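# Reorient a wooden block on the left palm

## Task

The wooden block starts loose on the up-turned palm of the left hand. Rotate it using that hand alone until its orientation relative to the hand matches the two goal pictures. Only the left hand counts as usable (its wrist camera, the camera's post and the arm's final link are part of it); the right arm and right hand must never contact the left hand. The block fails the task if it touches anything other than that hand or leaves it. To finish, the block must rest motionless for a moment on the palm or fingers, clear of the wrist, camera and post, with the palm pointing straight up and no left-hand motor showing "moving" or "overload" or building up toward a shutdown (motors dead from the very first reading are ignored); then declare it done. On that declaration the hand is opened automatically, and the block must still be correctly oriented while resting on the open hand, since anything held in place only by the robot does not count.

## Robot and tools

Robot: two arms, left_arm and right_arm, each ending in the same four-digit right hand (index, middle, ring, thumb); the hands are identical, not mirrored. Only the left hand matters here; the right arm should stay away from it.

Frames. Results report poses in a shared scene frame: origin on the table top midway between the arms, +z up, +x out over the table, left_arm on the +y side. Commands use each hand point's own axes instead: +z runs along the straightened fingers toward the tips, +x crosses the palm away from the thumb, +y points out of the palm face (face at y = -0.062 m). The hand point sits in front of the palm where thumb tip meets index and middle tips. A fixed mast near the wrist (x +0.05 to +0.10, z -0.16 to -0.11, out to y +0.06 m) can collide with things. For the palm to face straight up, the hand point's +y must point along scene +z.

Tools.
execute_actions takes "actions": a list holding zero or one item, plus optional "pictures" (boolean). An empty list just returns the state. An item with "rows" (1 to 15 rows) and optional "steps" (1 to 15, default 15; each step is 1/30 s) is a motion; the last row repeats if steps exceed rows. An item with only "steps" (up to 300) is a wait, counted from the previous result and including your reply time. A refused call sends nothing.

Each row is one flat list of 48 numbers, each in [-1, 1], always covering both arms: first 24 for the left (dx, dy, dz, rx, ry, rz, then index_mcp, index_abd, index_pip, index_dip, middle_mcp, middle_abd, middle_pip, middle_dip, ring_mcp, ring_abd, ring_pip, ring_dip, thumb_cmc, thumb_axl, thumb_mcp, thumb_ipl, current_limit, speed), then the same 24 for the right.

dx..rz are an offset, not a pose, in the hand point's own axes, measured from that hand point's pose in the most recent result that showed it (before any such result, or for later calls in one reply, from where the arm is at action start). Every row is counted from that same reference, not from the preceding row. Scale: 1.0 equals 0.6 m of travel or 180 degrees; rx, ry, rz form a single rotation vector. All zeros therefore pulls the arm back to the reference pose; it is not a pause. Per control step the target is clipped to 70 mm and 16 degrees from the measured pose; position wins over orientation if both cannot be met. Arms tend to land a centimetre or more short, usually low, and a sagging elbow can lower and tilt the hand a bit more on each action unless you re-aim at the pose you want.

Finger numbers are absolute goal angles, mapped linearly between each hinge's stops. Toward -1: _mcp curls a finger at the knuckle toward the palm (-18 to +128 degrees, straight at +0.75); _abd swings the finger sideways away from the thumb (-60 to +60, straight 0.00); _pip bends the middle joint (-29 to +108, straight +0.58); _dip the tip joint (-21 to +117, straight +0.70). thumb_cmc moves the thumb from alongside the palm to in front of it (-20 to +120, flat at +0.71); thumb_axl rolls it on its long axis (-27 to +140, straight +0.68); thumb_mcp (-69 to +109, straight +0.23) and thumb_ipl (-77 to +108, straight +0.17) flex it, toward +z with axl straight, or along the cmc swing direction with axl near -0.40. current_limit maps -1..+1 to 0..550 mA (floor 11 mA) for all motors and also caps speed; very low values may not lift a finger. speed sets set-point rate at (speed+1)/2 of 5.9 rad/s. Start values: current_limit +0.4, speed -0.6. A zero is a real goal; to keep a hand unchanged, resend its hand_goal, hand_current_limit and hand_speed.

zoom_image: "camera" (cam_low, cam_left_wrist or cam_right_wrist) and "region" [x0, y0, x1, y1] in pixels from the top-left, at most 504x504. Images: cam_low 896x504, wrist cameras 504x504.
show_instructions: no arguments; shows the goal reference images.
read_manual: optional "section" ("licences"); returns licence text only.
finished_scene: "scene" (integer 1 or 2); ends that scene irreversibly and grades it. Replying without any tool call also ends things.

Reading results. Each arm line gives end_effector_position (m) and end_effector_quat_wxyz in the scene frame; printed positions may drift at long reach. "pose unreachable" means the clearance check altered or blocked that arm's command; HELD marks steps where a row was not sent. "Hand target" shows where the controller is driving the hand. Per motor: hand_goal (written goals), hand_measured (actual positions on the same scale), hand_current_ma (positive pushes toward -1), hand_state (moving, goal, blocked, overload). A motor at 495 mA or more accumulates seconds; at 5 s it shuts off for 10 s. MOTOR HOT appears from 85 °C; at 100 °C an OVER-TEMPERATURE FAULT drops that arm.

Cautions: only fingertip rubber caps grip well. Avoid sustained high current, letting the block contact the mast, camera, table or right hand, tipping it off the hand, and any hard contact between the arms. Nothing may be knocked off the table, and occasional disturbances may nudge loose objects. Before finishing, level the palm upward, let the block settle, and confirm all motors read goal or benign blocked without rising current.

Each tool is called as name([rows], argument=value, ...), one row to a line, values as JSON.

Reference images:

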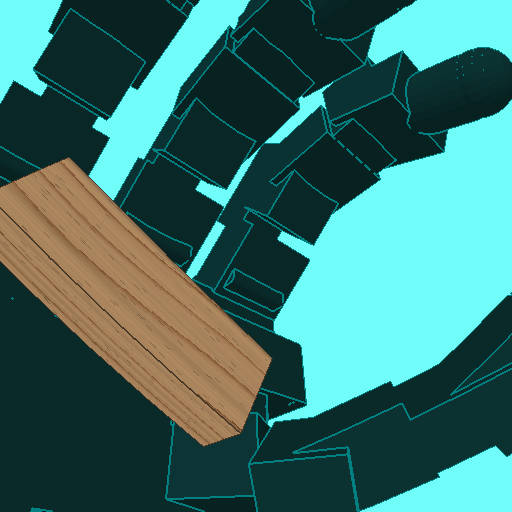

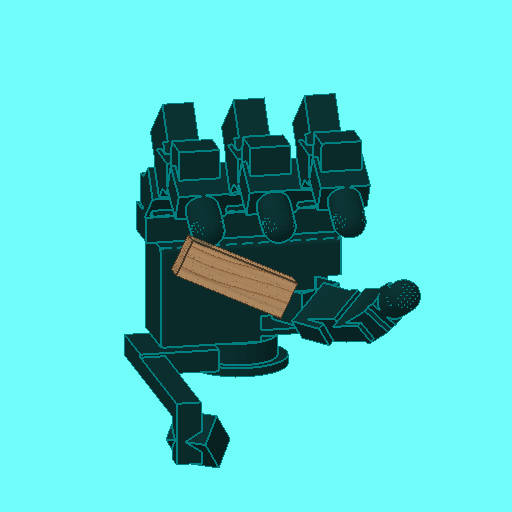

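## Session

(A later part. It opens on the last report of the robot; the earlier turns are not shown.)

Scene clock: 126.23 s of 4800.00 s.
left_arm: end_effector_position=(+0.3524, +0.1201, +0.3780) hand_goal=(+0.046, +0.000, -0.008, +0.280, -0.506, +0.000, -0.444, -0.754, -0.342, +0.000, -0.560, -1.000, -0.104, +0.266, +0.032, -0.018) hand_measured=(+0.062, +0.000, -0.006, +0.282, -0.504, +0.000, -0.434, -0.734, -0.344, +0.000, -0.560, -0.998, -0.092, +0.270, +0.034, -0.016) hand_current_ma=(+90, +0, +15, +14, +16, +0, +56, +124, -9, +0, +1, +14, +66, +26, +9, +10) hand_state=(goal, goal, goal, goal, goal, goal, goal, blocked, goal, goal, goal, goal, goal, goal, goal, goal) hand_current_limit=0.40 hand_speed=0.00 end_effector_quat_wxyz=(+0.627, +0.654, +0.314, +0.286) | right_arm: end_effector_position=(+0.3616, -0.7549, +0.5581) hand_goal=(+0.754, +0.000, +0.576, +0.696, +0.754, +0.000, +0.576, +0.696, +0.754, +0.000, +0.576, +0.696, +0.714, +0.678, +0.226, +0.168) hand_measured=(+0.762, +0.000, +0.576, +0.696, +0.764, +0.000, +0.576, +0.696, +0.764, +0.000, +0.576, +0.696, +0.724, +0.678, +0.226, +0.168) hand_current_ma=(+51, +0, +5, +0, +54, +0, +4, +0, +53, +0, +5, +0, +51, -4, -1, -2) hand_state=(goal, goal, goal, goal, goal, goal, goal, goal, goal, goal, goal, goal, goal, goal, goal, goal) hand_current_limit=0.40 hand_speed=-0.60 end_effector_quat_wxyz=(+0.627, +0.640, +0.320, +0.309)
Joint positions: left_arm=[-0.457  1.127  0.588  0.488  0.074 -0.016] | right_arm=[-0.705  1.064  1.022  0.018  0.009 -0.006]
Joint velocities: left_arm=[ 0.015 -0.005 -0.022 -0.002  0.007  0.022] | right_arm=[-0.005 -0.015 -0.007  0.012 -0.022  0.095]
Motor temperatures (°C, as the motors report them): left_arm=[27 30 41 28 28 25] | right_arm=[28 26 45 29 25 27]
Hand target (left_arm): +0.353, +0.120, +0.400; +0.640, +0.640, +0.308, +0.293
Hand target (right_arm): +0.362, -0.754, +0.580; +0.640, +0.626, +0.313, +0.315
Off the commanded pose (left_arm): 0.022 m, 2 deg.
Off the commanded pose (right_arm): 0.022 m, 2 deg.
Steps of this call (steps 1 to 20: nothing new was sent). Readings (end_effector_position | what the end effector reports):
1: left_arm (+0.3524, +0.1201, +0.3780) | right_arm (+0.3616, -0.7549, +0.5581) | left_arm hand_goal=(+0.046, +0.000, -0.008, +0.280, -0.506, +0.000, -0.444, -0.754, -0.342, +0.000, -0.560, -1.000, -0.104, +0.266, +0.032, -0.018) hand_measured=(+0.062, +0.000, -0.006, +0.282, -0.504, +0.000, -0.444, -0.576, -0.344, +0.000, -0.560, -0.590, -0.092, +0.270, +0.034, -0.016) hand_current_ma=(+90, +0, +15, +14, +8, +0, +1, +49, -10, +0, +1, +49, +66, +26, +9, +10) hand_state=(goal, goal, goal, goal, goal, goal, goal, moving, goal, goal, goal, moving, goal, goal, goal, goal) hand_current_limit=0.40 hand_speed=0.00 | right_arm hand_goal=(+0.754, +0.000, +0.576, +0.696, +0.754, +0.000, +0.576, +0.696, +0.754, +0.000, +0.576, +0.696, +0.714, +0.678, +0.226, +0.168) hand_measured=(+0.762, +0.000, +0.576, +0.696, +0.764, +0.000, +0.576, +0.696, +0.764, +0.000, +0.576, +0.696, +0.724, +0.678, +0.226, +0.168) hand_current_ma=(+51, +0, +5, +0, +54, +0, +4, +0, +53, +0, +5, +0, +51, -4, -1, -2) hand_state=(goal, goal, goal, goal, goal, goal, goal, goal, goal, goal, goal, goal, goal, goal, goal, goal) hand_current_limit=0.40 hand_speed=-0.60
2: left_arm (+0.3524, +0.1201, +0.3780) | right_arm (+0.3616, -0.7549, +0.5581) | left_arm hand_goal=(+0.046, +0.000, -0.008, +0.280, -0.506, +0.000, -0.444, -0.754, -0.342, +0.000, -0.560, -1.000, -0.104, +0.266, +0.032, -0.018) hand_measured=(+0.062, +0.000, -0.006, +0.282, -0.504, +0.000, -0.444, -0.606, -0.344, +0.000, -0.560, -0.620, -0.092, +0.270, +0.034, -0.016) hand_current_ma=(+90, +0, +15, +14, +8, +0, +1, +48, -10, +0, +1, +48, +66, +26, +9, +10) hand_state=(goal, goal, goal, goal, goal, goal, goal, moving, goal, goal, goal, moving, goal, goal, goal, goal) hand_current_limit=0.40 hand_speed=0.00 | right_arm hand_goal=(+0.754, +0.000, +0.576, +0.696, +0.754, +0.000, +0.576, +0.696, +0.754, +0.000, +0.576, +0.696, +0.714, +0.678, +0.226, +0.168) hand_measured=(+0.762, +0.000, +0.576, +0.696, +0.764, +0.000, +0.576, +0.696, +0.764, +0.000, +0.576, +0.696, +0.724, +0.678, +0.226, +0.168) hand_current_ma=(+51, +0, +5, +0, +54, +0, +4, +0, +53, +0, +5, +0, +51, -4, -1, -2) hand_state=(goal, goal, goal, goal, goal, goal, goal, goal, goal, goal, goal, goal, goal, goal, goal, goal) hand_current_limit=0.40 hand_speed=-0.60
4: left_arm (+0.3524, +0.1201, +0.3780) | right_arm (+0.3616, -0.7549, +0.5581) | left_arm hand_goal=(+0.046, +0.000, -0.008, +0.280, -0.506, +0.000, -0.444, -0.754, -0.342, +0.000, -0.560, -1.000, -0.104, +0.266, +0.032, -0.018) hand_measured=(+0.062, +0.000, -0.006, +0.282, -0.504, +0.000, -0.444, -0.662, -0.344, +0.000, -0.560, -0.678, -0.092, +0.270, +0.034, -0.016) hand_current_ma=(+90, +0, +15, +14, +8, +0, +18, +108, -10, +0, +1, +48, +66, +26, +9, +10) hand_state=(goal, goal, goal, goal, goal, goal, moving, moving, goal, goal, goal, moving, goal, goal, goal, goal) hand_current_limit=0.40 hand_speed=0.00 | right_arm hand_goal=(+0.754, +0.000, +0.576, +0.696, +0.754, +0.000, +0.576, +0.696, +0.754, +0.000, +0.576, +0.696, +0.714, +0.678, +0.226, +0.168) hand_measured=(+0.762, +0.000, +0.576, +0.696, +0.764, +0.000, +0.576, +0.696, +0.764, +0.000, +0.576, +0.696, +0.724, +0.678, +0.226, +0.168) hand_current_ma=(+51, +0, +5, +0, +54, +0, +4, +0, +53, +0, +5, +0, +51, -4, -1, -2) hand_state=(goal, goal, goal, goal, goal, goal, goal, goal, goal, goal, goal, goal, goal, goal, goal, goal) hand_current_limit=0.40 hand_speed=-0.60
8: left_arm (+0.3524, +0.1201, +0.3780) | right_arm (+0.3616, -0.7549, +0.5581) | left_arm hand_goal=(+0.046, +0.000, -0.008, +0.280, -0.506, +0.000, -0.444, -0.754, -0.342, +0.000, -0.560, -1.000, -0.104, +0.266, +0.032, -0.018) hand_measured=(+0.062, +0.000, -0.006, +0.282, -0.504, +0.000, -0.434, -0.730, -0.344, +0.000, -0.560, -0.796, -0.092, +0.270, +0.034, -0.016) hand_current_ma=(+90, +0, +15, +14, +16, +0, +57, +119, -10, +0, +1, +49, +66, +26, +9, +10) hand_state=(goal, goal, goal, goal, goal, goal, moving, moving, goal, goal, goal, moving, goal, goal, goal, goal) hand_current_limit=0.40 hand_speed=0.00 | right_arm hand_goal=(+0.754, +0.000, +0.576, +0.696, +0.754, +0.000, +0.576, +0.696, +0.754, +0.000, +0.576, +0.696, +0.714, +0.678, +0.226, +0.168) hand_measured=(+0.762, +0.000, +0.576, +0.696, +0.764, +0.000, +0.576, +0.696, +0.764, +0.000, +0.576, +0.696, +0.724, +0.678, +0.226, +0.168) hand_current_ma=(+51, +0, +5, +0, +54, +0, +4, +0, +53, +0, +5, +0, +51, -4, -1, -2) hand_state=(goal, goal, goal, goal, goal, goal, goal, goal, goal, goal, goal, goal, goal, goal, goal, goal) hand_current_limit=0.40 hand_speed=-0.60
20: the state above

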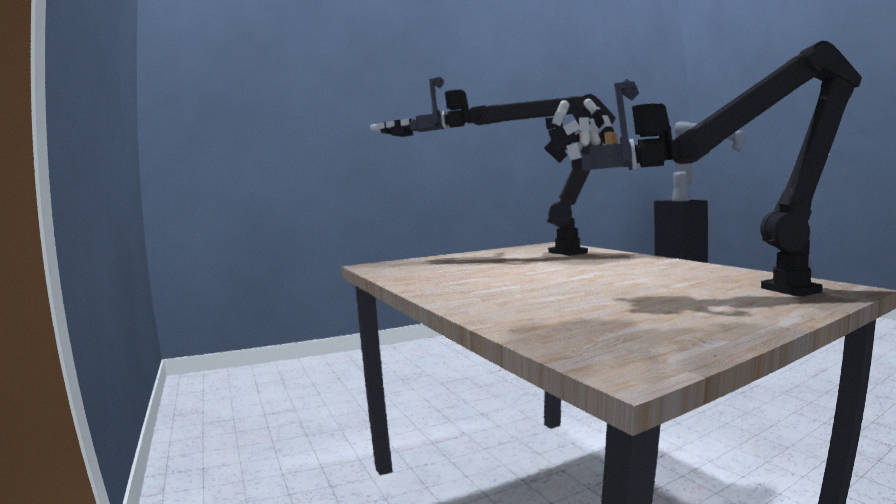

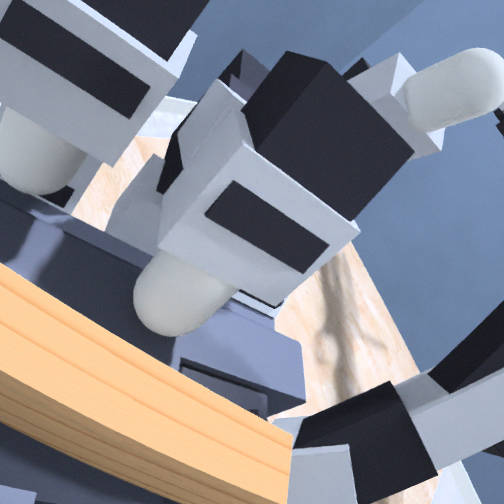

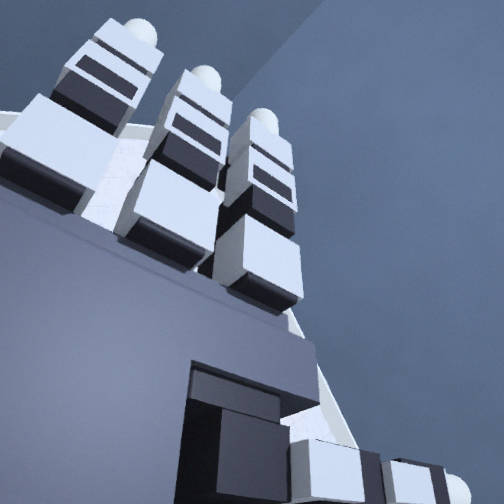

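execute_actions([
  {"rows": [[0.0, 0.0367, 0.0, -0.0135, 0.0, 0.0, 0.046, 0.0, -0.008, 0.28, -0.5, 0.0, -0.372, -0.174, -0.5, 0.0, -0.372, -0.174, -0.104, 0.266, 0.032, -0.018, 0.4, 0.0, 0.0, 0.0367, 0.0, -0.0135, 0.0, 0.0, 0.754, 0.0, 0.576, 0.696, 0.754, 0.0, 0.576, 0.696, 0.754, 0.0, 0.576, 0.696, 0.714, 0.678, 0.226, 0.168, 0.4, -0.6]], "steps": 15},
], pictures=false)

execute_actions([
  {"steps": 20},
])

Scene clock: 153.53 s of 4800.00 s.
left_arm: end_effector_position=(+0.3524, +0.1201, +0.3780) hand_goal=(+0.046, +0.000, -0.008, +0.280, -0.500, +0.000, -0.372, -0.174, -0.500, +0.000, -0.372, -0.174, -0.104, +0.266, +0.032, -0.018) hand_measured=(+0.062, +0.000, -0.006, +0.282, -0.502, +0.000, -0.380, -0.354, -0.498, +0.000, -0.378, -0.618, -0.092, +0.270, +0.034, -0.016) hand_current_ma=(+90, +0, +15, +14, -14, +0, -37, -55, +9, +0, -39, -51, +66, +26, +9, +10) hand_state=(goal, goal, goal, goal, goal, goal, goal, moving, goal, goal, goal, moving, goal, goal, goal, goal) hand_current_limit=0.40 hand_speed=0.00 end_effector_quat_wxyz=(+0.627, +0.654, +0.314, +0.286) | right_arm: end_effector_position=(+0.3616, -0.7549, +0.5581) hand_goal=(+0.754, +0.000, +0.576, +0.696, +0.754, +0.000, +0.576, +0.696, +0.754, +0.000, +0.576, +0.696, +0.714, +0.678, +0.226, +0.168) hand_measured=(+0.762, +0.000, +0.576, +0.696, +0.764, +0.000, +0.576, +0.696, +0.764, +0.000, +0.576, +0.696, +0.724, +0.678, +0.226, +0.168) hand_current_ma=(+51, +0, +5, +0, +54, +0, +4, +0, +53, +0, +5, +0, +51, -4, -1, -2) hand_state=(goal, goal, goal, goal, goal, goal, goal, goal, goal, goal, goal, goal, goal, goal, goal, goal) hand_current_limit=0.40 hand_speed=-0.60 end_effector_quat_wxyz=(+0.627, +0.640, +0.320, +0.309)
Joint positions: left_arm=[-0.457  1.127  0.588  0.488  0.074 -0.016] | right_arm=[-0.705  1.064  1.022  0.018  0.009 -0.006]
Joint velocities: left_arm=[-0.005  0.005  0.002 -0.007 -0.007  0.051] | right_arm=[-0.005 -0.015 -0.027 -0.017  0.007  0.022]
Motor temperatures (°C, as the motors report them): left_arm=[27 31 42 28 28 25] | right_arm=[28 26 47 30 25 27]
Hand target (left_arm): +0.353, +0.120, +0.400; +0.640, +0.640, +0.308, +0.293
Hand target (right_arm): +0.362, -0.754, +0.580; +0.640, +0.626, +0.313, +0.315
Off the commanded pose (left_arm): 0.022 m, 2 deg.
Off the commanded pose (right_arm): 0.022 m, 2 deg.
Steps of this call (steps 1 to 804: nothing new was sent; steps 805 to 819: all 15 steps of this action). Readings (end_effector_position | what the end effector reports):
805: left_arm (+0.3524, +0.1201, +0.3780) | right_arm (+0.3616, -0.7549, +0.5581) | left_arm hand_goal=(+0.046, +0.000, -0.008, +0.280, -0.500, +0.000, -0.372, -0.174, -0.500, +0.000, -0.372, -0.174, -0.104, +0.266, +0.032, -0.018) hand_measured=(+0.062, +0.000, -0.006, +0.282, -0.504, +0.000, -0.434, -0.734, -0.344, +0.000, -0.560, -0.998, -0.092, +0.270, +0.034, -0.016) hand_current_ma=(+90, +0, +15, +14, +16, +0, +56, +124, -8, +0, +1, +14, +66, +26, +9, +10) hand_state=(goal, goal, goal, goal, moving, goal, moving, moving, moving, goal, moving, moving, goal, goal, goal, goal) hand_current_limit=0.40 hand_speed=0.00 | right_arm hand_goal=(+0.754, +0.000, +0.576, +0.696, +0.754, +0.000, +0.576, +0.696, +0.754, +0.000, +0.576, +0.696, +0.714, +0.678, +0.226, +0.168) hand_measured=(+0.762, +0.000, +0.576, +0.696, +0.764, +0.000, +0.576, +0.696, +0.764, +0.000, +0.576, +0.696, +0.724, +0.678, +0.226, +0.168) hand_current_ma=(+51, +0, +5, +0, +54, +0, +4, +0, +53, +0, +5, +0, +51, -4, -1, -2) hand_state=(goal, goal, goal, goal, goal, goal, goal, goal, goal, goal, goal, goal, goal, goal, goal, goal) hand_current_limit=0.40 hand_speed=-0.60
806: left_arm (+0.3524, +0.1201, +0.3780) | right_arm (+0.3616, -0.7549, +0.5581) | left_arm hand_goal=(+0.046, +0.000, -0.008, +0.280, -0.500, +0.000, -0.372, -0.174, -0.500, +0.000, -0.372, -0.174, -0.104, +0.266, +0.032, -0.018) hand_measured=(+0.062, +0.000, -0.006, +0.282, -0.502, +0.000, -0.432, -0.732, -0.344, +0.000, -0.560, -0.998, -0.092, +0.270, +0.034, -0.016) hand_current_ma=(+90, +0, +15, +14, +3, +0, -72, -65, +143, +0, -136, -125, +66, +26, +9, +10) hand_state=(goal, goal, goal, goal, moving, goal, moving, moving, moving, goal, moving, moving, goal, goal, goal, goal) hand_current_limit=0.40 hand_speed=0.00 | right_arm hand_goal=(+0.754, +0.000, +0.576, +0.696, +0.754, +0.000, +0.576, +0.696, +0.754, +0.000, +0.576, +0.696, +0.714, +0.678, +0.226, +0.168) hand_measured=(+0.762, +0.000, +0.576, +0.696, +0.764, +0.000, +0.576, +0.696, +0.764, +0.000, +0.576, +0.696, +0.724, +0.678, +0.226, +0.168) hand_current_ma=(+51, +0, +5, +0, +54, +0, +4, +0, +53, +0, +5, +0, +51, -4, -1, -2) hand_state=(goal, goal, goal, goal, goal, goal, goal, goal, goal, goal, goal, goal, goal, goal, goal, goal) hand_current_limit=0.40 hand_speed=-0.60
808: left_arm (+0.3524, +0.1201, +0.3780) | right_arm (+0.3616, -0.7549, +0.5581) | left_arm hand_goal=(+0.046, +0.000, -0.008, +0.280, -0.500, +0.000, -0.372, -0.174, -0.500, +0.000, -0.372, -0.174, -0.104, +0.266, +0.032, -0.018) hand_measured=(+0.062, +0.000, -0.006, +0.282, -0.502, +0.000, -0.384, -0.678, -0.400, +0.000, -0.508, -0.942, -0.092, +0.270, +0.034, -0.016) hand_current_ma=(+90, +0, +15, +14, -17, +0, -24, -93, +91, +0, -116, -96, +66, +26, +9, +10) hand_state=(goal, goal, goal, goal, goal, goal, moving, moving, moving, goal, moving, moving, goal, goal, goal, goal) hand_current_limit=0.40 hand_speed=0.00 | right_arm hand_goal=(+0.754, +0.000, +0.576, +0.696, +0.754, +0.000, +0.576, +0.696, +0.754, +0.000, +0.576, +0.696, +0.714, +0.678, +0.226, +0.168) hand_measured=(+0.762, +0.000, +0.576, +0.696, +0.764, +0.000, +0.576, +0.696, +0.764, +0.000, +0.576, +0.696, +0.724, +0.678, +0.226, +0.168) hand_current_ma=(+51, +0, +5, +0, +54, +0, +4, +0, +53, +0, +5, +0, +51, -4, -1, -2) hand_state=(goal, goal, goal, goal, goal, goal, goal, goal, goal, goal, goal, goal, goal, goal, goal, goal) hand_current_limit=0.40 hand_speed=-0.60
812: left_arm (+0.3524, +0.1201, +0.3780) | right_arm (+0.3616, -0.7549, +0.5581) | left_arm hand_goal=(+0.046, +0.000, -0.008, +0.280, -0.500, +0.000, -0.372, -0.174, -0.500, +0.000, -0.372, -0.174, -0.104, +0.266, +0.032, -0.018) hand_measured=(+0.062, +0.000, -0.006, +0.282, -0.502, +0.000, -0.380, -0.558, -0.494, +0.000, -0.398, -0.824, -0.092, +0.270, +0.034, -0.016) hand_current_ma=(+90, +0, +15, +14, -15, +0, -37, -63, +0, +0, -32, -62, +66, +26, +9, +10) hand_state=(goal, goal, goal, goal, goal, goal, goal, moving, moving, goal, moving, moving, goal, goal, goal, goal) hand_current_limit=0.40 hand_speed=0.00 | right_arm hand_goal=(+0.754, +0.000, +0.576, +0.696, +0.754, +0.000, +0.576, +0.696, +0.754, +0.000, +0.576, +0.696, +0.714, +0.678, +0.226, +0.168) hand_measured=(+0.762, +0.000, +0.576, +0.696, +0.764, +0.000, +0.576, +0.696, +0.764, +0.000, +0.576, +0.696, +0.724, +0.678, +0.226, +0.168) hand_current_ma=(+51, +0, +5, +0, +54, +0, +4, +0, +53, +0, +5, +0, +51, -4, -1, -2) hand_state=(goal, goal, goal, goal, goal, goal, goal, goal, goal, goal, goal, goal, goal, goal, goal, goal) hand_current_limit=0.40 hand_speed=-0.60
819: the state above

Scene clock: 154.20 s of 4800.00 s.
left_arm: end_effector_position=(+0.3524, +0.1201, +0.3780) hand_goal=(+0.046, +0.000, -0.008, +0.280, -0.500, +0.000, -0.372, -0.174, -0.500, +0.000, -0.372, -0.174, -0.104, +0.266, +0.032, -0.018) hand_measured=(+0.062, +0.000, -0.006, +0.282, -0.502, +0.000, -0.380, -0.178, -0.498, +0.000, -0.378, -0.178, -0.092, +0.270, +0.034, -0.016) hand_current_ma=(+90, +0, +15, +14, -14, +0, -37, -19, +7, +0, -39, -21, +66, +26, +9, +10) hand_state=(goal, goal, goal, goal, goal, goal, goal, goal, goal, goal, goal, goal, goal, goal, goal, goal) hand_current_limit=0.40 hand_speed=0.00 end_effector_quat_wxyz=(+0.627, +0.654, +0.314, +0.286) | right_arm: end_effector_position=(+0.3616, -0.7549, +0.5581) hand_goal=(+0.754, +0.000, +0.576, +0.696, +0.754, +0.000, +0.576, +0.696, +0.754, +0.000, +0.576, +0.696, +0.714, +0.678, +0.226, +0.168) hand_measured=(+0.762, +0.000, +0.576, +0.696, +0.764, +0.000, +0.576, +0.696, +0.764, +0.000, +0.576, +0.696, +0.724, +0.678, +0.226, +0.168) hand_current_ma=(+51, +0, +5, +0, +54, +0, +4, +0, +53, +0, +5, +0, +51, -4, -1, -2) hand_state=(goal, goal, goal, goal, goal, goal, goal, goal, goal, goal, goal, goal, goal, goal, goal, goal) hand_current_limit=0.40 hand_speed=-0.60 end_effector_quat_wxyz=(+0.627, +0.640, +0.320, +0.309)
Joint positions: left_arm=[-0.457  1.127  0.588  0.488  0.074 -0.016] | right_arm=[-0.705  1.064  1.022  0.018  0.009 -0.006]
Joint velocities: left_arm=[-0.005 -0.005 -0.012  0.002 -0.037  0.051] | right_arm=[-0.015 -0.005  0.012  0.012 -0.007 -0.007]
Motor temperatures (°C, as the motors report them): left_arm=[27 31 42 28 28 25] | right_arm=[28 26 47 30 25 27]
Hand target (left_arm): +0.353, +0.120, +0.400; +0.640, +0.640, +0.308, +0.293
Hand target (right_arm): +0.362, -0.754, +0.580; +0.640, +0.626, +0.313, +0.315
Off the commanded pose (left_arm): 0.022 m, 2 deg.
Off the commanded pose (right_arm): 0.022 m, 2 deg.
Steps of this call (steps 1 to 20: nothing new was sent). Readings (end_effector_position | what the end effector reports):
1: left_arm (+0.3524, +0.1201, +0.3780) | right_arm (+0.3616, -0.7549, +0.5581) | left_arm hand_goal=(+0.046, +0.000, -0.008, +0.280, -0.500, +0.000, -0.372, -0.174, -0.500, +0.000, -0.372, -0.174, -0.104, +0.266, +0.032, -0.018) hand_measured=(+0.062, +0.000, -0.006, +0.282, -0.502, +0.000, -0.380, -0.326, -0.498, +0.000, -0.378, -0.588, -0.092, +0.270, +0.034, -0.016) hand_current_ma=(+90, +0, +15, +14, -14, +0, -37, -57, +9, +0, -39, -53, +66, +26, +9, +10) hand_state=(goal, goal, goal, goal, goal, goal, goal, moving, goal, goal, goal, moving, goal, goal, goal, goal) hand_current_limit=0.40 hand_speed=0.00 | right_arm hand_goal=(+0.754, +0.000, +0.576, +0.696, +0.754, +0.000, +0.576, +0.696, +0.754, +0.000, +0.576, +0.696, +0.714, +0.678, +0.226, +0.168) hand_measured=(+0.762, +0.000, +0.576, +0.696, +0.764, +0.000, +0.576, +0.696, +0.764, +0.000, +0.576, +0.696, +0.724, +0.678, +0.226, +0.168) hand_current_ma=(+51, +0, +5, +0, +54, +0, +4, +0, +53, +0, +5, +0, +51, -4, -1, -2) hand_state=(goal, goal, goal, goal, goal, goal, goal, goal, goal, goal, goal, goal, goal, goal, goal, goal) hand_current_limit=0.40 hand_speed=-0.60
2: left_arm (+0.3524, +0.1201, +0.3780) | right_arm (+0.3616, -0.7549, +0.5581) | left_arm hand_goal=(+0.046, +0.000, -0.008, +0.280, -0.500, +0.000, -0.372, -0.174, -0.500, +0.000, -0.372, -0.174, -0.104, +0.266, +0.032, -0.018) hand_measured=(+0.062, +0.000, -0.006, +0.282, -0.502, +0.000, -0.380, -0.298, -0.498, +0.000, -0.378, -0.558, -0.092, +0.270, +0.034, -0.016) hand_current_ma=(+90, +0, +15, +14, -14, +0, -37, -54, +9, +0, -39, -52, +66, +26, +9, +10) hand_state=(goal, goal, goal, goal, goal, goal, goal, moving, goal, goal, goal, moving, goal, goal, goal, goal) hand_current_limit=0.40 hand_speed=0.00 | right_arm hand_goal=(+0.754, +0.000, +0.576, +0.696, +0.754, +0.000, +0.576, +0.696, +0.754, +0.000, +0.576, +0.696, +0.714, +0.678, +0.226, +0.168) hand_measured=(+0.762, +0.000, +0.576, +0.696, +0.764, +0.000, +0.576, +0.696, +0.764, +0.000, +0.576, +0.696, +0.724, +0.678, +0.226, +0.168) hand_current_ma=(+51, +0, +5, +0, +54, +0, +4, +0, +53, +0, +5, +0, +51, -4, -1, -2) hand_state=(goal, goal, goal, goal, goal, goal, goal, goal, goal, goal, goal, goal, goal, goal, goal, goal) hand_current_limit=0.40 hand_speed=-0.60
4: left_arm (+0.3524, +0.1201, +0.3780) | right_arm (+0.3616, -0.7549, +0.5581) | left_arm hand_goal=(+0.046, +0.000, -0.008, +0.280, -0.500, +0.000, -0.372, -0.174, -0.500, +0.000, -0.372, -0.174, -0.104, +0.266, +0.032, -0.018) hand_measured=(+0.062, +0.000, -0.006, +0.282, -0.502, +0.000, -0.380, -0.240, -0.498, +0.000, -0.378, -0.500, -0.092, +0.270, +0.034, -0.016) hand_current_ma=(+90, +0, +15, +14, -14, +0, -37, -55, +8, +0, -39, -53, +66, +26, +9, +10) hand_state=(goal, goal, goal, goal, goal, goal, goal, moving, goal, goal, goal, moving, goal, goal, goal, goal) hand_current_limit=0.40 hand_speed=0.00 | right_arm hand_goal=(+0.754, +0.000, +0.576, +0.696, +0.754, +0.000, +0.576, +0.696, +0.754, +0.000, +0.576, +0.696, +0.714, +0.678, +0.226, +0.168) hand_measured=(+0.762, +0.000, +0.576, +0.696, +0.764, +0.000, +0.576, +0.696, +0.764, +0.000, +0.576, +0.696, +0.724, +0.678, +0.226, +0.168) hand_current_ma=(+51, +0, +5, +0, +54, +0, +4, +0, +53, +0, +5, +0, +51, -4, -1, -2) hand_state=(goal, goal, goal, goal, goal, goal, goal, goal, goal, goal, goal, goal, goal, goal, goal, goal) hand_current_limit=0.40 hand_speed=-0.60
8: left_arm (+0.3524, +0.1201, +0.3780) | right_arm (+0.3616, -0.7549, +0.5581) | left_arm hand_goal=(+0.046, +0.000, -0.008, +0.280, -0.500, +0.000, -0.372, -0.174, -0.500, +0.000, -0.372, -0.174, -0.104, +0.266, +0.032, -0.018) hand_measured=(+0.062, +0.000, -0.006, +0.282, -0.502, +0.000, -0.380, -0.178, -0.498, +0.000, -0.378, -0.384, -0.092, +0.270, +0.034, -0.016) hand_current_ma=(+90, +0, +15, +14, -14, +0, -37, -19, +8, +0, -39, -54, +66, +26, +9, +10) hand_state=(goal, goal, goal, goal, goal, goal, goal, moving, goal, goal, goal, moving, goal, goal, goal, goal) hand_current_limit=0.40 hand_speed=0.00 | right_arm hand_goal=(+0.754, +0.000, +0.576, +0.696, +0.754, +0.000, +0.576, +0.696, +0.754, +0.000, +0.576, +0.696, +0.714, +0.678, +0.226, +0.168) hand_measured=(+0.762, +0.000, +0.576, +0.696, +0.764, +0.000, +0.576, +0.696, +0.764, +0.000, +0.576, +0.696, +0.724, +0.678, +0.226, +0.168) hand_current_ma=(+51, +0, +5, +0, +54, +0, +4, +0, +53, +0, +5, +0, +51, -4, -1, -2) hand_state=(goal, goal, goal, goal, goal, goal, goal, goal, goal, goal, goal, goal, goal, goal, goal, goal) hand_current_limit=0.40 hand_speed=-0.60
20: the state above

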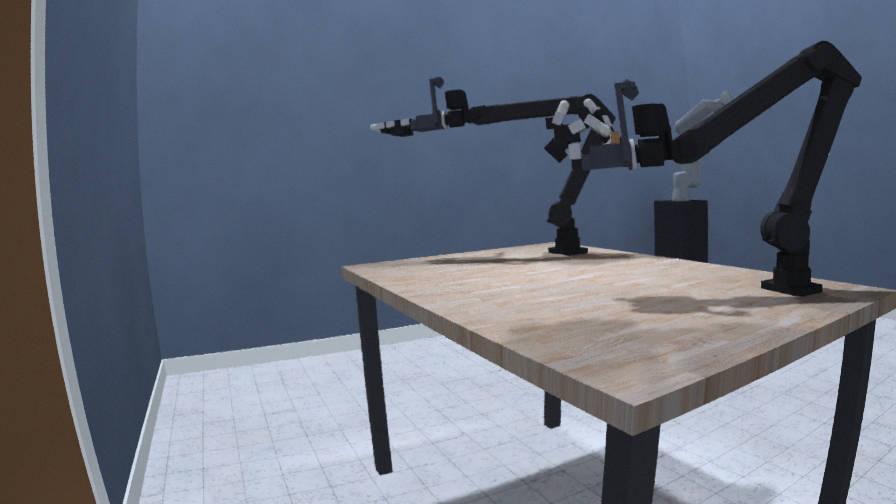

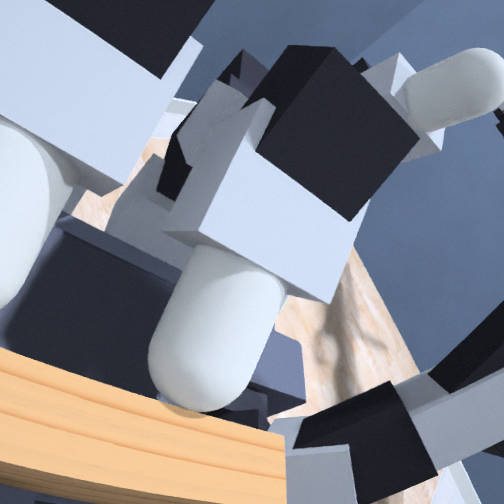

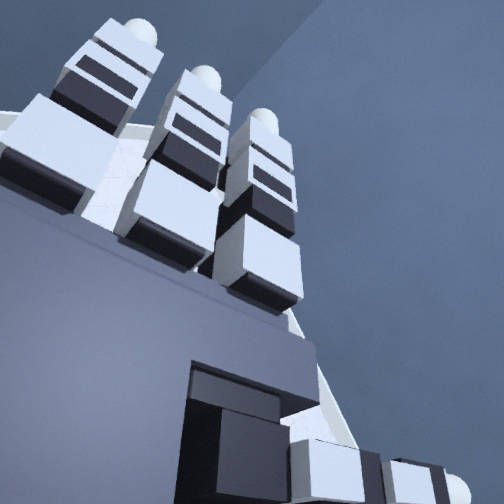

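zoom_image(camera="cam_low", region=[540, 80, 660, 180])

Region (540, 80, 660, 180) of cam_low's 896x504 image, scaled by 4.200, with more detail than that image has.

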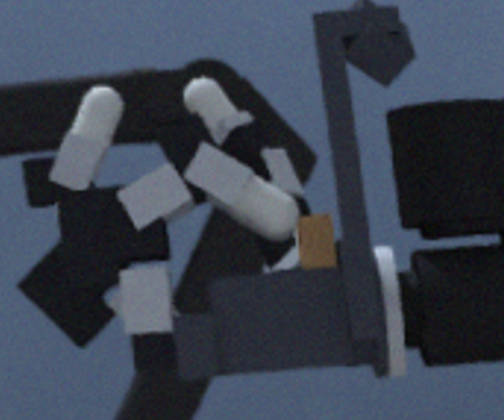

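execute_actions([
  {"rows": [[0.0, 0.0367, 0.0, 0.08, 0.0, 0.0, 0.046, 0.0, -0.008, 0.28, -0.29, 0.0, -0.372, -1.0, -0.29, 0.0, -0.372, -1.0, -0.104, 0.266, 0.032, -0.018, 0.4, 0.0, 0.0, 0.0367, 0.0, -0.0135, 0.0, 0.0, 0.754, 0.0, 0.576, 0.696, 0.754, 0.0, 0.576, 0.696, 0.754, 0.0, 0.576, 0.696, 0.714, 0.678, 0.226, 0.168, 0.4, -0.6]], "steps": 15},
], pictures=false)

execute_actions([
  {"steps": 20},
])

Scene clock: 214.70 s of 4800.00 s.
left_arm: end_effector_position=(+0.3431, +0.1235, +0.3739) hand_goal=(+0.046, +0.000, -0.008, +0.280, -0.290, +0.000, -0.372, -1.000, -0.290, +0.000, -0.372, -1.000, -0.104, +0.266, +0.032, -0.018) hand_measured=(+0.058, +0.000, -0.006, +0.282, -0.288, +0.000, -0.378, -0.560, -0.288, +0.000, -0.376, -0.562, -0.094, +0.270, +0.032, -0.016) hand_current_ma=(+60, +0, +10, +13, +11, +0, -28, +45, +9, +0, -29, +46, +57, +22, -2, +7) hand_state=(goal, goal, goal, goal, goal, goal, goal, moving, goal, goal, goal, moving, goal, goal, goal, goal) hand_current_limit=0.40 hand_speed=0.00 end_effector_quat_wxyz=(+0.531, +0.735, +0.351, +0.234) | right_arm: end_effector_position=(+0.3616, -0.7549, +0.5581) hand_goal=(+0.754, +0.000, +0.576, +0.696, +0.754, +0.000, +0.576, +0.696, +0.754, +0.000, +0.576, +0.696, +0.714, +0.678, +0.226, +0.168) hand_measured=(+0.762, +0.000, +0.576, +0.696, +0.764, +0.000, +0.576, +0.696, +0.764, +0.000, +0.576, +0.696, +0.724, +0.678, +0.226, +0.168) hand_current_ma=(+51, +0, +5, +0, +54, +0, +4, +0, +53, +0, +5, +0, +51, -4, -1, -2) hand_state=(goal, goal, goal, goal, goal, goal, goal, goal, goal, goal, goal, goal, goal, goal, goal, goal) hand_current_limit=0.40 hand_speed=-0.60 end_effector_quat_wxyz=(+0.627, +0.640, +0.320, +0.309)
Joint positions: left_arm=[-0.457  0.966  0.683 -0.052  0.084 -0.002] | right_arm=[-0.705  1.064  1.022  0.018  0.009 -0.006]
Joint velocities: left_arm=[ 0.005  0.024  0.007 -0.051 -0.066  0.022] | right_arm=[-0.005 -0.005 -0.007  0.007 -0.007 -0.022]
Motor temperatures (°C, as the motors report them): left_arm=[27 31 44 28 28 25] | right_arm=[28 26 50 30 25 27]
Hand target (left_arm): +0.352, +0.121, +0.399; +0.540, +0.728, +0.346, +0.244
Hand target (right_arm): +0.362, -0.754, +0.580; +0.640, +0.626, +0.313, +0.315
Off the commanded pose (left_arm): 0.028 m, 2 deg.
Off the commanded pose (right_arm): 0.022 m, 2 deg.
Steps of this call (steps 1 to 1800: nothing new was sent; steps 1801 to 1815: all 15 steps of this action). Readings (end_effector_position | what the end effector reports):
1801: left_arm (+0.3543, +0.1180, +0.3714) | right_arm (+0.3616, -0.7549, +0.5581) | left_arm hand_goal=(+0.046, +0.000, -0.008, +0.280, -0.290, +0.000, -0.372, -1.000, -0.290, +0.000, -0.372, -1.000, -0.104, +0.266, +0.032, -0.018) hand_measured=(+0.062, +0.000, -0.006, +0.282, -0.502, +0.000, -0.380, -0.178, -0.498, +0.000, -0.378, -0.178, -0.092, +0.270, +0.034, -0.016) hand_current_ma=(+90, +0, +15, +14, -14, +0, -37, -19, +7, +0, -39, -21, +66, +26, +9, +10) hand_state=(goal, goal, goal, goal, moving, goal, goal, moving, moving, goal, goal, moving, goal, goal, goal, goal) hand_current_limit=0.40 hand_speed=0.00 | right_arm hand_goal=(+0.754, +0.000, +0.576, +0.696, +0.754, +0.000, +0.576, +0.696, +0.754, +0.000, +0.576, +0.696, +0.714, +0.678, +0.226, +0.168) hand_measured=(+0.762, +0.000, +0.576, +0.696, +0.764, +0.000, +0.576, +0.696, +0.764, +0.000, +0.576, +0.696, +0.724, +0.678, +0.226, +0.168) hand_current_ma=(+51, +0, +5, +0, +54, +0, +4, +0, +53, +0, +5, +0, +51, -4, -1, -2) hand_state=(goal, goal, goal, goal, goal, goal, goal, goal, goal, goal, goal, goal, goal, goal, goal, goal) hand_current_limit=0.40 hand_speed=-0.60
1802: left_arm (+0.3548, +0.1169, +0.3610) | right_arm (+0.3616, -0.7549, +0.5581) | left_arm hand_goal=(+0.046, +0.000, -0.008, +0.280, -0.290, +0.000, -0.372, -1.000, -0.290, +0.000, -0.372, -1.000, -0.104, +0.266, +0.032, -0.018) hand_measured=(+0.056, +0.000, -0.006, +0.282, -0.502, +0.000, -0.378, -0.178, -0.500, +0.000, -0.378, -0.178, -0.094, +0.270, +0.034, -0.016) hand_current_ma=(+50, +0, +10, +13, -141, +0, -34, +122, -136, +0, -35, +122, +49, +22, +3, +9) hand_state=(moving, goal, moving, goal, moving, goal, goal, moving, moving, goal, moving, moving, moving, moving, moving, goal) hand_current_limit=0.40 hand_speed=0.00 | right_arm hand_goal=(+0.754, +0.000, +0.576, +0.696, +0.754, +0.000, +0.576, +0.696, +0.754, +0.000, +0.576, +0.696, +0.714, +0.678, +0.226, +0.168) hand_measured=(+0.762, +0.000, +0.576, +0.696, +0.764, +0.000, +0.576, +0.696, +0.764, +0.000, +0.576, +0.696, +0.724, +0.678, +0.226, +0.168) hand_current_ma=(+51, +0, +5, +0, +54, +0, +4, +0, +53, +0, +5, +0, +51, -4, -1, -2) hand_state=(goal, goal, goal, goal, goal, goal, goal, goal, goal, goal, goal, goal, goal, goal, goal, goal) hand_current_limit=0.40 hand_speed=-0.60
1804: left_arm (+0.3486, +0.1206, +0.3507) | right_arm (+0.3616, -0.7549, +0.5581) | left_arm hand_goal=(+0.046, +0.000, -0.008, +0.280, -0.290, +0.000, -0.372, -1.000, -0.290, +0.000, -0.372, -1.000, -0.104, +0.266, +0.032, -0.018) hand_measured=(+0.058, +0.000, -0.006, +0.282, -0.440, +0.000, -0.378, -0.234, -0.440, +0.000, -0.378, -0.234, -0.094, +0.270, +0.032, -0.016) hand_current_ma=(+62, +0, +10, +13, -71, +0, -33, +93, -76, +0, -33, +94, +57, +22, -5, +6) hand_state=(goal, goal, goal, goal, moving, goal, goal, moving, moving, goal, goal, moving, goal, goal, goal, goal) hand_current_limit=0.40 hand_speed=0.00 | right_arm hand_goal=(+0.754, +0.000, +0.576, +0.696, +0.754, +0.000, +0.576, +0.696, +0.754, +0.000, +0.576, +0.696, +0.714, +0.678, +0.226, +0.168) hand_measured=(+0.762, +0.000, +0.576, +0.696, +0.764, +0.000, +0.576, +0.696, +0.764, +0.000, +0.576, +0.696, +0.724, +0.678, +0.226, +0.168) hand_current_ma=(+51, +0, +5, +0, +54, +0, +4, +0, +53, +0, +5, +0, +51, -4, -1, -2) hand_state=(goal, goal, goal, goal, goal, goal, goal, goal, goal, goal, goal, goal, goal, goal, goal, goal) hand_current_limit=0.40 hand_speed=-0.60
1808: left_arm (+0.3410, +0.1254, +0.3615) | right_arm (+0.3616, -0.7549, +0.5581) | left_arm hand_goal=(+0.046, +0.000, -0.008, +0.280, -0.290, +0.000, -0.372, -1.000, -0.290, +0.000, -0.372, -1.000, -0.104, +0.266, +0.032, -0.018) hand_measured=(+0.058, +0.000, -0.006, +0.282, -0.310, +0.000, -0.378, -0.352, -0.312, +0.000, -0.378, -0.354, -0.094, +0.270, +0.032, -0.016) hand_current_ma=(+60, +0, +10, +13, +21, +0, -32, +59, +22, +0, -32, +59, +57, +22, -2, +7) hand_state=(goal, goal, goal, goal, moving, goal, goal, moving, moving, goal, goal, moving, goal, goal, goal, goal) hand_current_limit=0.40 hand_speed=0.00 | right_arm hand_goal=(+0.754, +0.000, +0.576, +0.696, +0.754, +0.000, +0.576, +0.696, +0.754, +0.000, +0.576, +0.696, +0.714, +0.678, +0.226, +0.168) hand_measured=(+0.762, +0.000, +0.576, +0.696, +0.764, +0.000, +0.576, +0.696, +0.764, +0.000, +0.576, +0.696, +0.724, +0.678, +0.226, +0.168) hand_current_ma=(+51, +0, +5, +0, +54, +0, +4, +0, +53, +0, +5, +0, +51, -4, -1, -2) hand_state=(goal, goal, goal, goal, goal, goal, goal, goal, goal, goal, goal, goal, goal, goal, goal, goal) hand_current_limit=0.40 hand_speed=-0.60
1815: the state above

Scene clock: 215.37 s of 4800.00 s.
left_arm: end_effector_position=(+0.3442, +0.1226, +0.3700) hand_goal=(+0.046, +0.000, -0.008, +0.280, -0.290, +0.000, -0.372, -1.000, -0.290, +0.000, -0.372, -1.000, -0.104, +0.266, +0.032, -0.018) hand_measured=(+0.058, +0.000, -0.006, +0.282, -0.288, +0.000, -0.378, -0.998, -0.288, +0.000, -0.376, -0.998, -0.094, +0.270, +0.032, -0.016) hand_current_ma=(+60, +0, +10, +13, +12, +0, -27, +12, +11, +0, -28, +12, +57, +22, -2, +7) hand_state=(goal, goal, goal, goal, goal, goal, goal, goal, goal, goal, goal, goal, goal, goal, goal, goal) hand_current_limit=0.40 hand_speed=0.00 end_effector_quat_wxyz=(+0.527, +0.738, +0.352, +0.232) | right_arm: end_effector_position=(+0.3616, -0.7549, +0.5581) hand_goal=(+0.754, +0.000, +0.576, +0.696, +0.754, +0.000, +0.576, +0.696, +0.754, +0.000, +0.576, +0.696, +0.714, +0.678, +0.226, +0.168) hand_measured=(+0.762, +0.000, +0.576, +0.696, +0.764, +0.000, +0.576, +0.696, +0.764, +0.000, +0.576, +0.696, +0.724, +0.678, +0.226, +0.168) hand_current_ma=(+51, +0, +5, +0, +54, +0, +4, +0, +53, +0, +5, +0, +51, -4, -1, -2) hand_state=(goal, goal, goal, goal, goal, goal, goal, goal, goal, goal, goal, goal, goal, goal, goal, goal) hand_current_limit=0.40 hand_speed=-0.60 end_effector_quat_wxyz=(+0.627, +0.640, +0.320, +0.309)
Joint positions: left_arm=[-0.457  0.972  0.683 -0.056  0.084 -0.001] | right_arm=[-0.705  1.064  1.022  0.018  0.009 -0.006]
Joint velocities: left_arm=[-0.015 -0.024  0.002  0.017 -0.022  0.037] | right_arm=[-0.005 -0.005 -0.007  0.002  0.066 -0.022]
Motor temperatures (°C, as the motors report them): left_arm=[27 31 44 28 28 25] | right_arm=[28 26 50 30 25 27]
Hand target (left_arm): +0.352, +0.121, +0.399; +0.540, +0.728, +0.346, +0.244
Hand target (right_arm): +0.362, -0.754, +0.580; +0.640, +0.626, +0.313, +0.315
Off the commanded pose (left_arm): 0.032 m, 2 deg.
Off the commanded pose (right_arm): 0.022 m, 2 deg.
Steps of this call (steps 1 to 20: nothing new was sent). Readings (end_effector_position | what the end effector reports):
1: left_arm (+0.3432, +0.1234, +0.3731) | right_arm (+0.3616, -0.7549, +0.5581) | left_arm hand_goal=(+0.046, +0.000, -0.008, +0.280, -0.290, +0.000, -0.372, -1.000, -0.290, +0.000, -0.372, -1.000, -0.104, +0.266, +0.032, -0.018) hand_measured=(+0.058, +0.000, -0.006, +0.282, -0.288, +0.000, -0.378, -0.590, -0.288, +0.000, -0.376, -0.592, -0.094, +0.270, +0.032, -0.016) hand_current_ma=(+60, +0, +10, +13, +12, +0, -27, +48, +9, +0, -29, +48, +57, +22, -2, +7) hand_state=(goal, goal, goal, goal, goal, goal, goal, moving, goal, goal, goal, moving, goal, goal, goal, goal) hand_current_limit=0.40 hand_speed=0.00 | right_arm hand_goal=(+0.754, +0.000, +0.576, +0.696, +0.754, +0.000, +0.576, +0.696, +0.754, +0.000, +0.576, +0.696, +0.714, +0.678, +0.226, +0.168) hand_measured=(+0.762, +0.000, +0.576, +0.696, +0.764, +0.000, +0.576, +0.696, +0.764, +0.000, +0.576, +0.696, +0.724, +0.678, +0.226, +0.168) hand_current_ma=(+51, +0, +5, +0, +54, +0, +4, +0, +53, +0, +5, +0, +51, -4, -1, -2) hand_state=(goal, goal, goal, goal, goal, goal, goal, goal, goal, goal, goal, goal, goal, goal, goal, goal) hand_current_limit=0.40 hand_speed=-0.60
2: left_arm (+0.3434, +0.1232, +0.3724) | right_arm (+0.3616, -0.7549, +0.5581) | left_arm hand_goal=(+0.046, +0.000, -0.008, +0.280, -0.290, +0.000, -0.372, -1.000, -0.290, +0.000, -0.372, -1.000, -0.104, +0.266, +0.032, -0.018) hand_measured=(+0.058, +0.000, -0.006, +0.282, -0.288, +0.000, -0.378, -0.620, -0.288, +0.000, -0.376, -0.622, -0.094, +0.270, +0.032, -0.016) hand_current_ma=(+60, +0, +10, +13, +12, +0, -27, +46, +9, +0, -29, +46, +57, +22, -2, +7) hand_state=(goal, goal, goal, goal, goal, goal, goal, moving, goal, goal, goal, moving, goal, goal, goal, goal) hand_current_limit=0.40 hand_speed=0.00 | right_arm hand_goal=(+0.754, +0.000, +0.576, +0.696, +0.754, +0.000, +0.576, +0.696, +0.754, +0.000, +0.576, +0.696, +0.714, +0.678, +0.226, +0.168) hand_measured=(+0.762, +0.000, +0.576, +0.696, +0.764, +0.000, +0.576, +0.696, +0.764, +0.000, +0.576, +0.696, +0.724, +0.678, +0.226, +0.168) hand_current_ma=(+51, +0, +5, +0, +54, +0, +4, +0, +53, +0, +5, +0, +51, -4, -1, -2) hand_state=(goal, goal, goal, goal, goal, goal, goal, goal, goal, goal, goal, goal, goal, goal, goal, goal) hand_current_limit=0.40 hand_speed=-0.60
4: left_arm (+0.3439, +0.1229, +0.3710) | right_arm (+0.3616, -0.7549, +0.5581) | left_arm hand_goal=(+0.046, +0.000, -0.008, +0.280, -0.290, +0.000, -0.372, -1.000, -0.290, +0.000, -0.372, -1.000, -0.104, +0.266, +0.032, -0.018) hand_measured=(+0.058, +0.000, -0.006, +0.282, -0.288, +0.000, -0.378, -0.678, -0.288, +0.000, -0.376, -0.680, -0.094, +0.270, +0.032, -0.016) hand_current_ma=(+60, +0, +10, +13, +12, +0, -27, +46, +10, +0, -29, +47, +57, +22, -2, +7) hand_state=(goal, goal, goal, goal, goal, goal, goal, moving, goal, goal, goal, moving, goal, goal, goal, goal) hand_current_limit=0.40 hand_speed=0.00 | right_arm hand_goal=(+0.754, +0.000, +0.576, +0.696, +0.754, +0.000, +0.576, +0.696, +0.754, +0.000, +0.576, +0.696, +0.714, +0.678, +0.226, +0.168) hand_measured=(+0.762, +0.000, +0.576, +0.696, +0.764, +0.000, +0.576, +0.696, +0.764, +0.000, +0.576, +0.696, +0.724, +0.678, +0.226, +0.168) hand_current_ma=(+51, +0, +5, +0, +54, +0, +4, +0, +53, +0, +5, +0, +51, -4, -1, -2) hand_state=(goal, goal, goal, goal, goal, goal, goal, goal, goal, goal, goal, goal, goal, goal, goal, goal) hand_current_limit=0.40 hand_speed=-0.60
8: left_arm (+0.3442, +0.1226, +0.3700) | right_arm (+0.3616, -0.7549, +0.5581) | left_arm hand_goal=(+0.046, +0.000, -0.008, +0.280, -0.290, +0.000, -0.372, -1.000, -0.290, +0.000, -0.372, -1.000, -0.104, +0.266, +0.032, -0.018) hand_measured=(+0.058, +0.000, -0.006, +0.282, -0.288, +0.000, -0.378, -0.796, -0.288, +0.000, -0.376, -0.800, -0.094, +0.270, +0.032, -0.016) hand_current_ma=(+60, +0, +10, +13, +12, +0, -27, +47, +11, +0, -29, +47, +57, +22, -2, +7) hand_state=(goal, goal, goal, goal, goal, goal, goal, moving, goal, goal, goal, moving, goal, goal, goal, goal) hand_current_limit=0.40 hand_speed=0.00 | right_arm hand_goal=(+0.754, +0.000, +0.576, +0.696, +0.754, +0.000, +0.576, +0.696, +0.754, +0.000, +0.576, +0.696, +0.714, +0.678, +0.226, +0.168) hand_measured=(+0.762, +0.000, +0.576, +0.696, +0.764, +0.000, +0.576, +0.696, +0.764, +0.000, +0.576, +0.696, +0.724, +0.678, +0.226, +0.168) hand_current_ma=(+51, +0, +5, +0, +54, +0, +4, +0, +53, +0, +5, +0, +51, -4, -1, -2) hand_state=(goal, goal, goal, goal, goal, goal, goal, goal, goal, goal, goal, goal, goal, goal, goal, goal) hand_current_limit=0.40 hand_speed=-0.60
20: the state above

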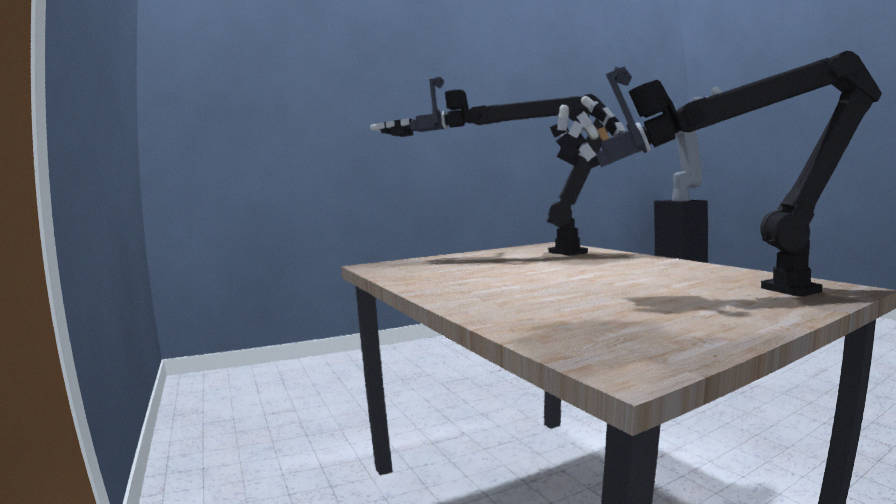

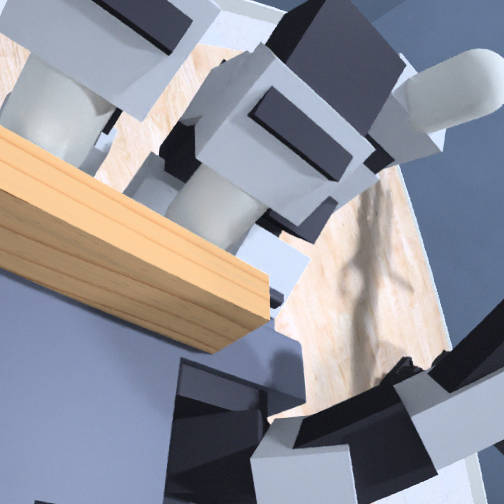

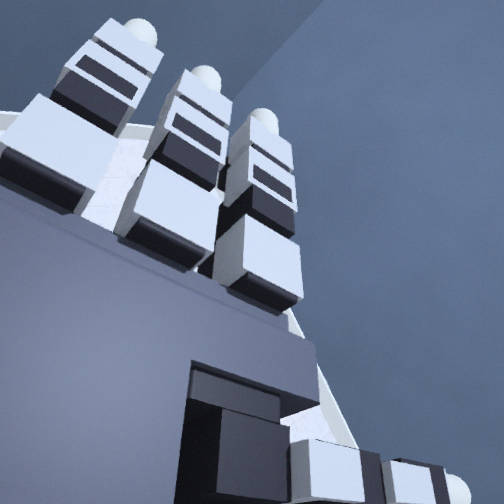

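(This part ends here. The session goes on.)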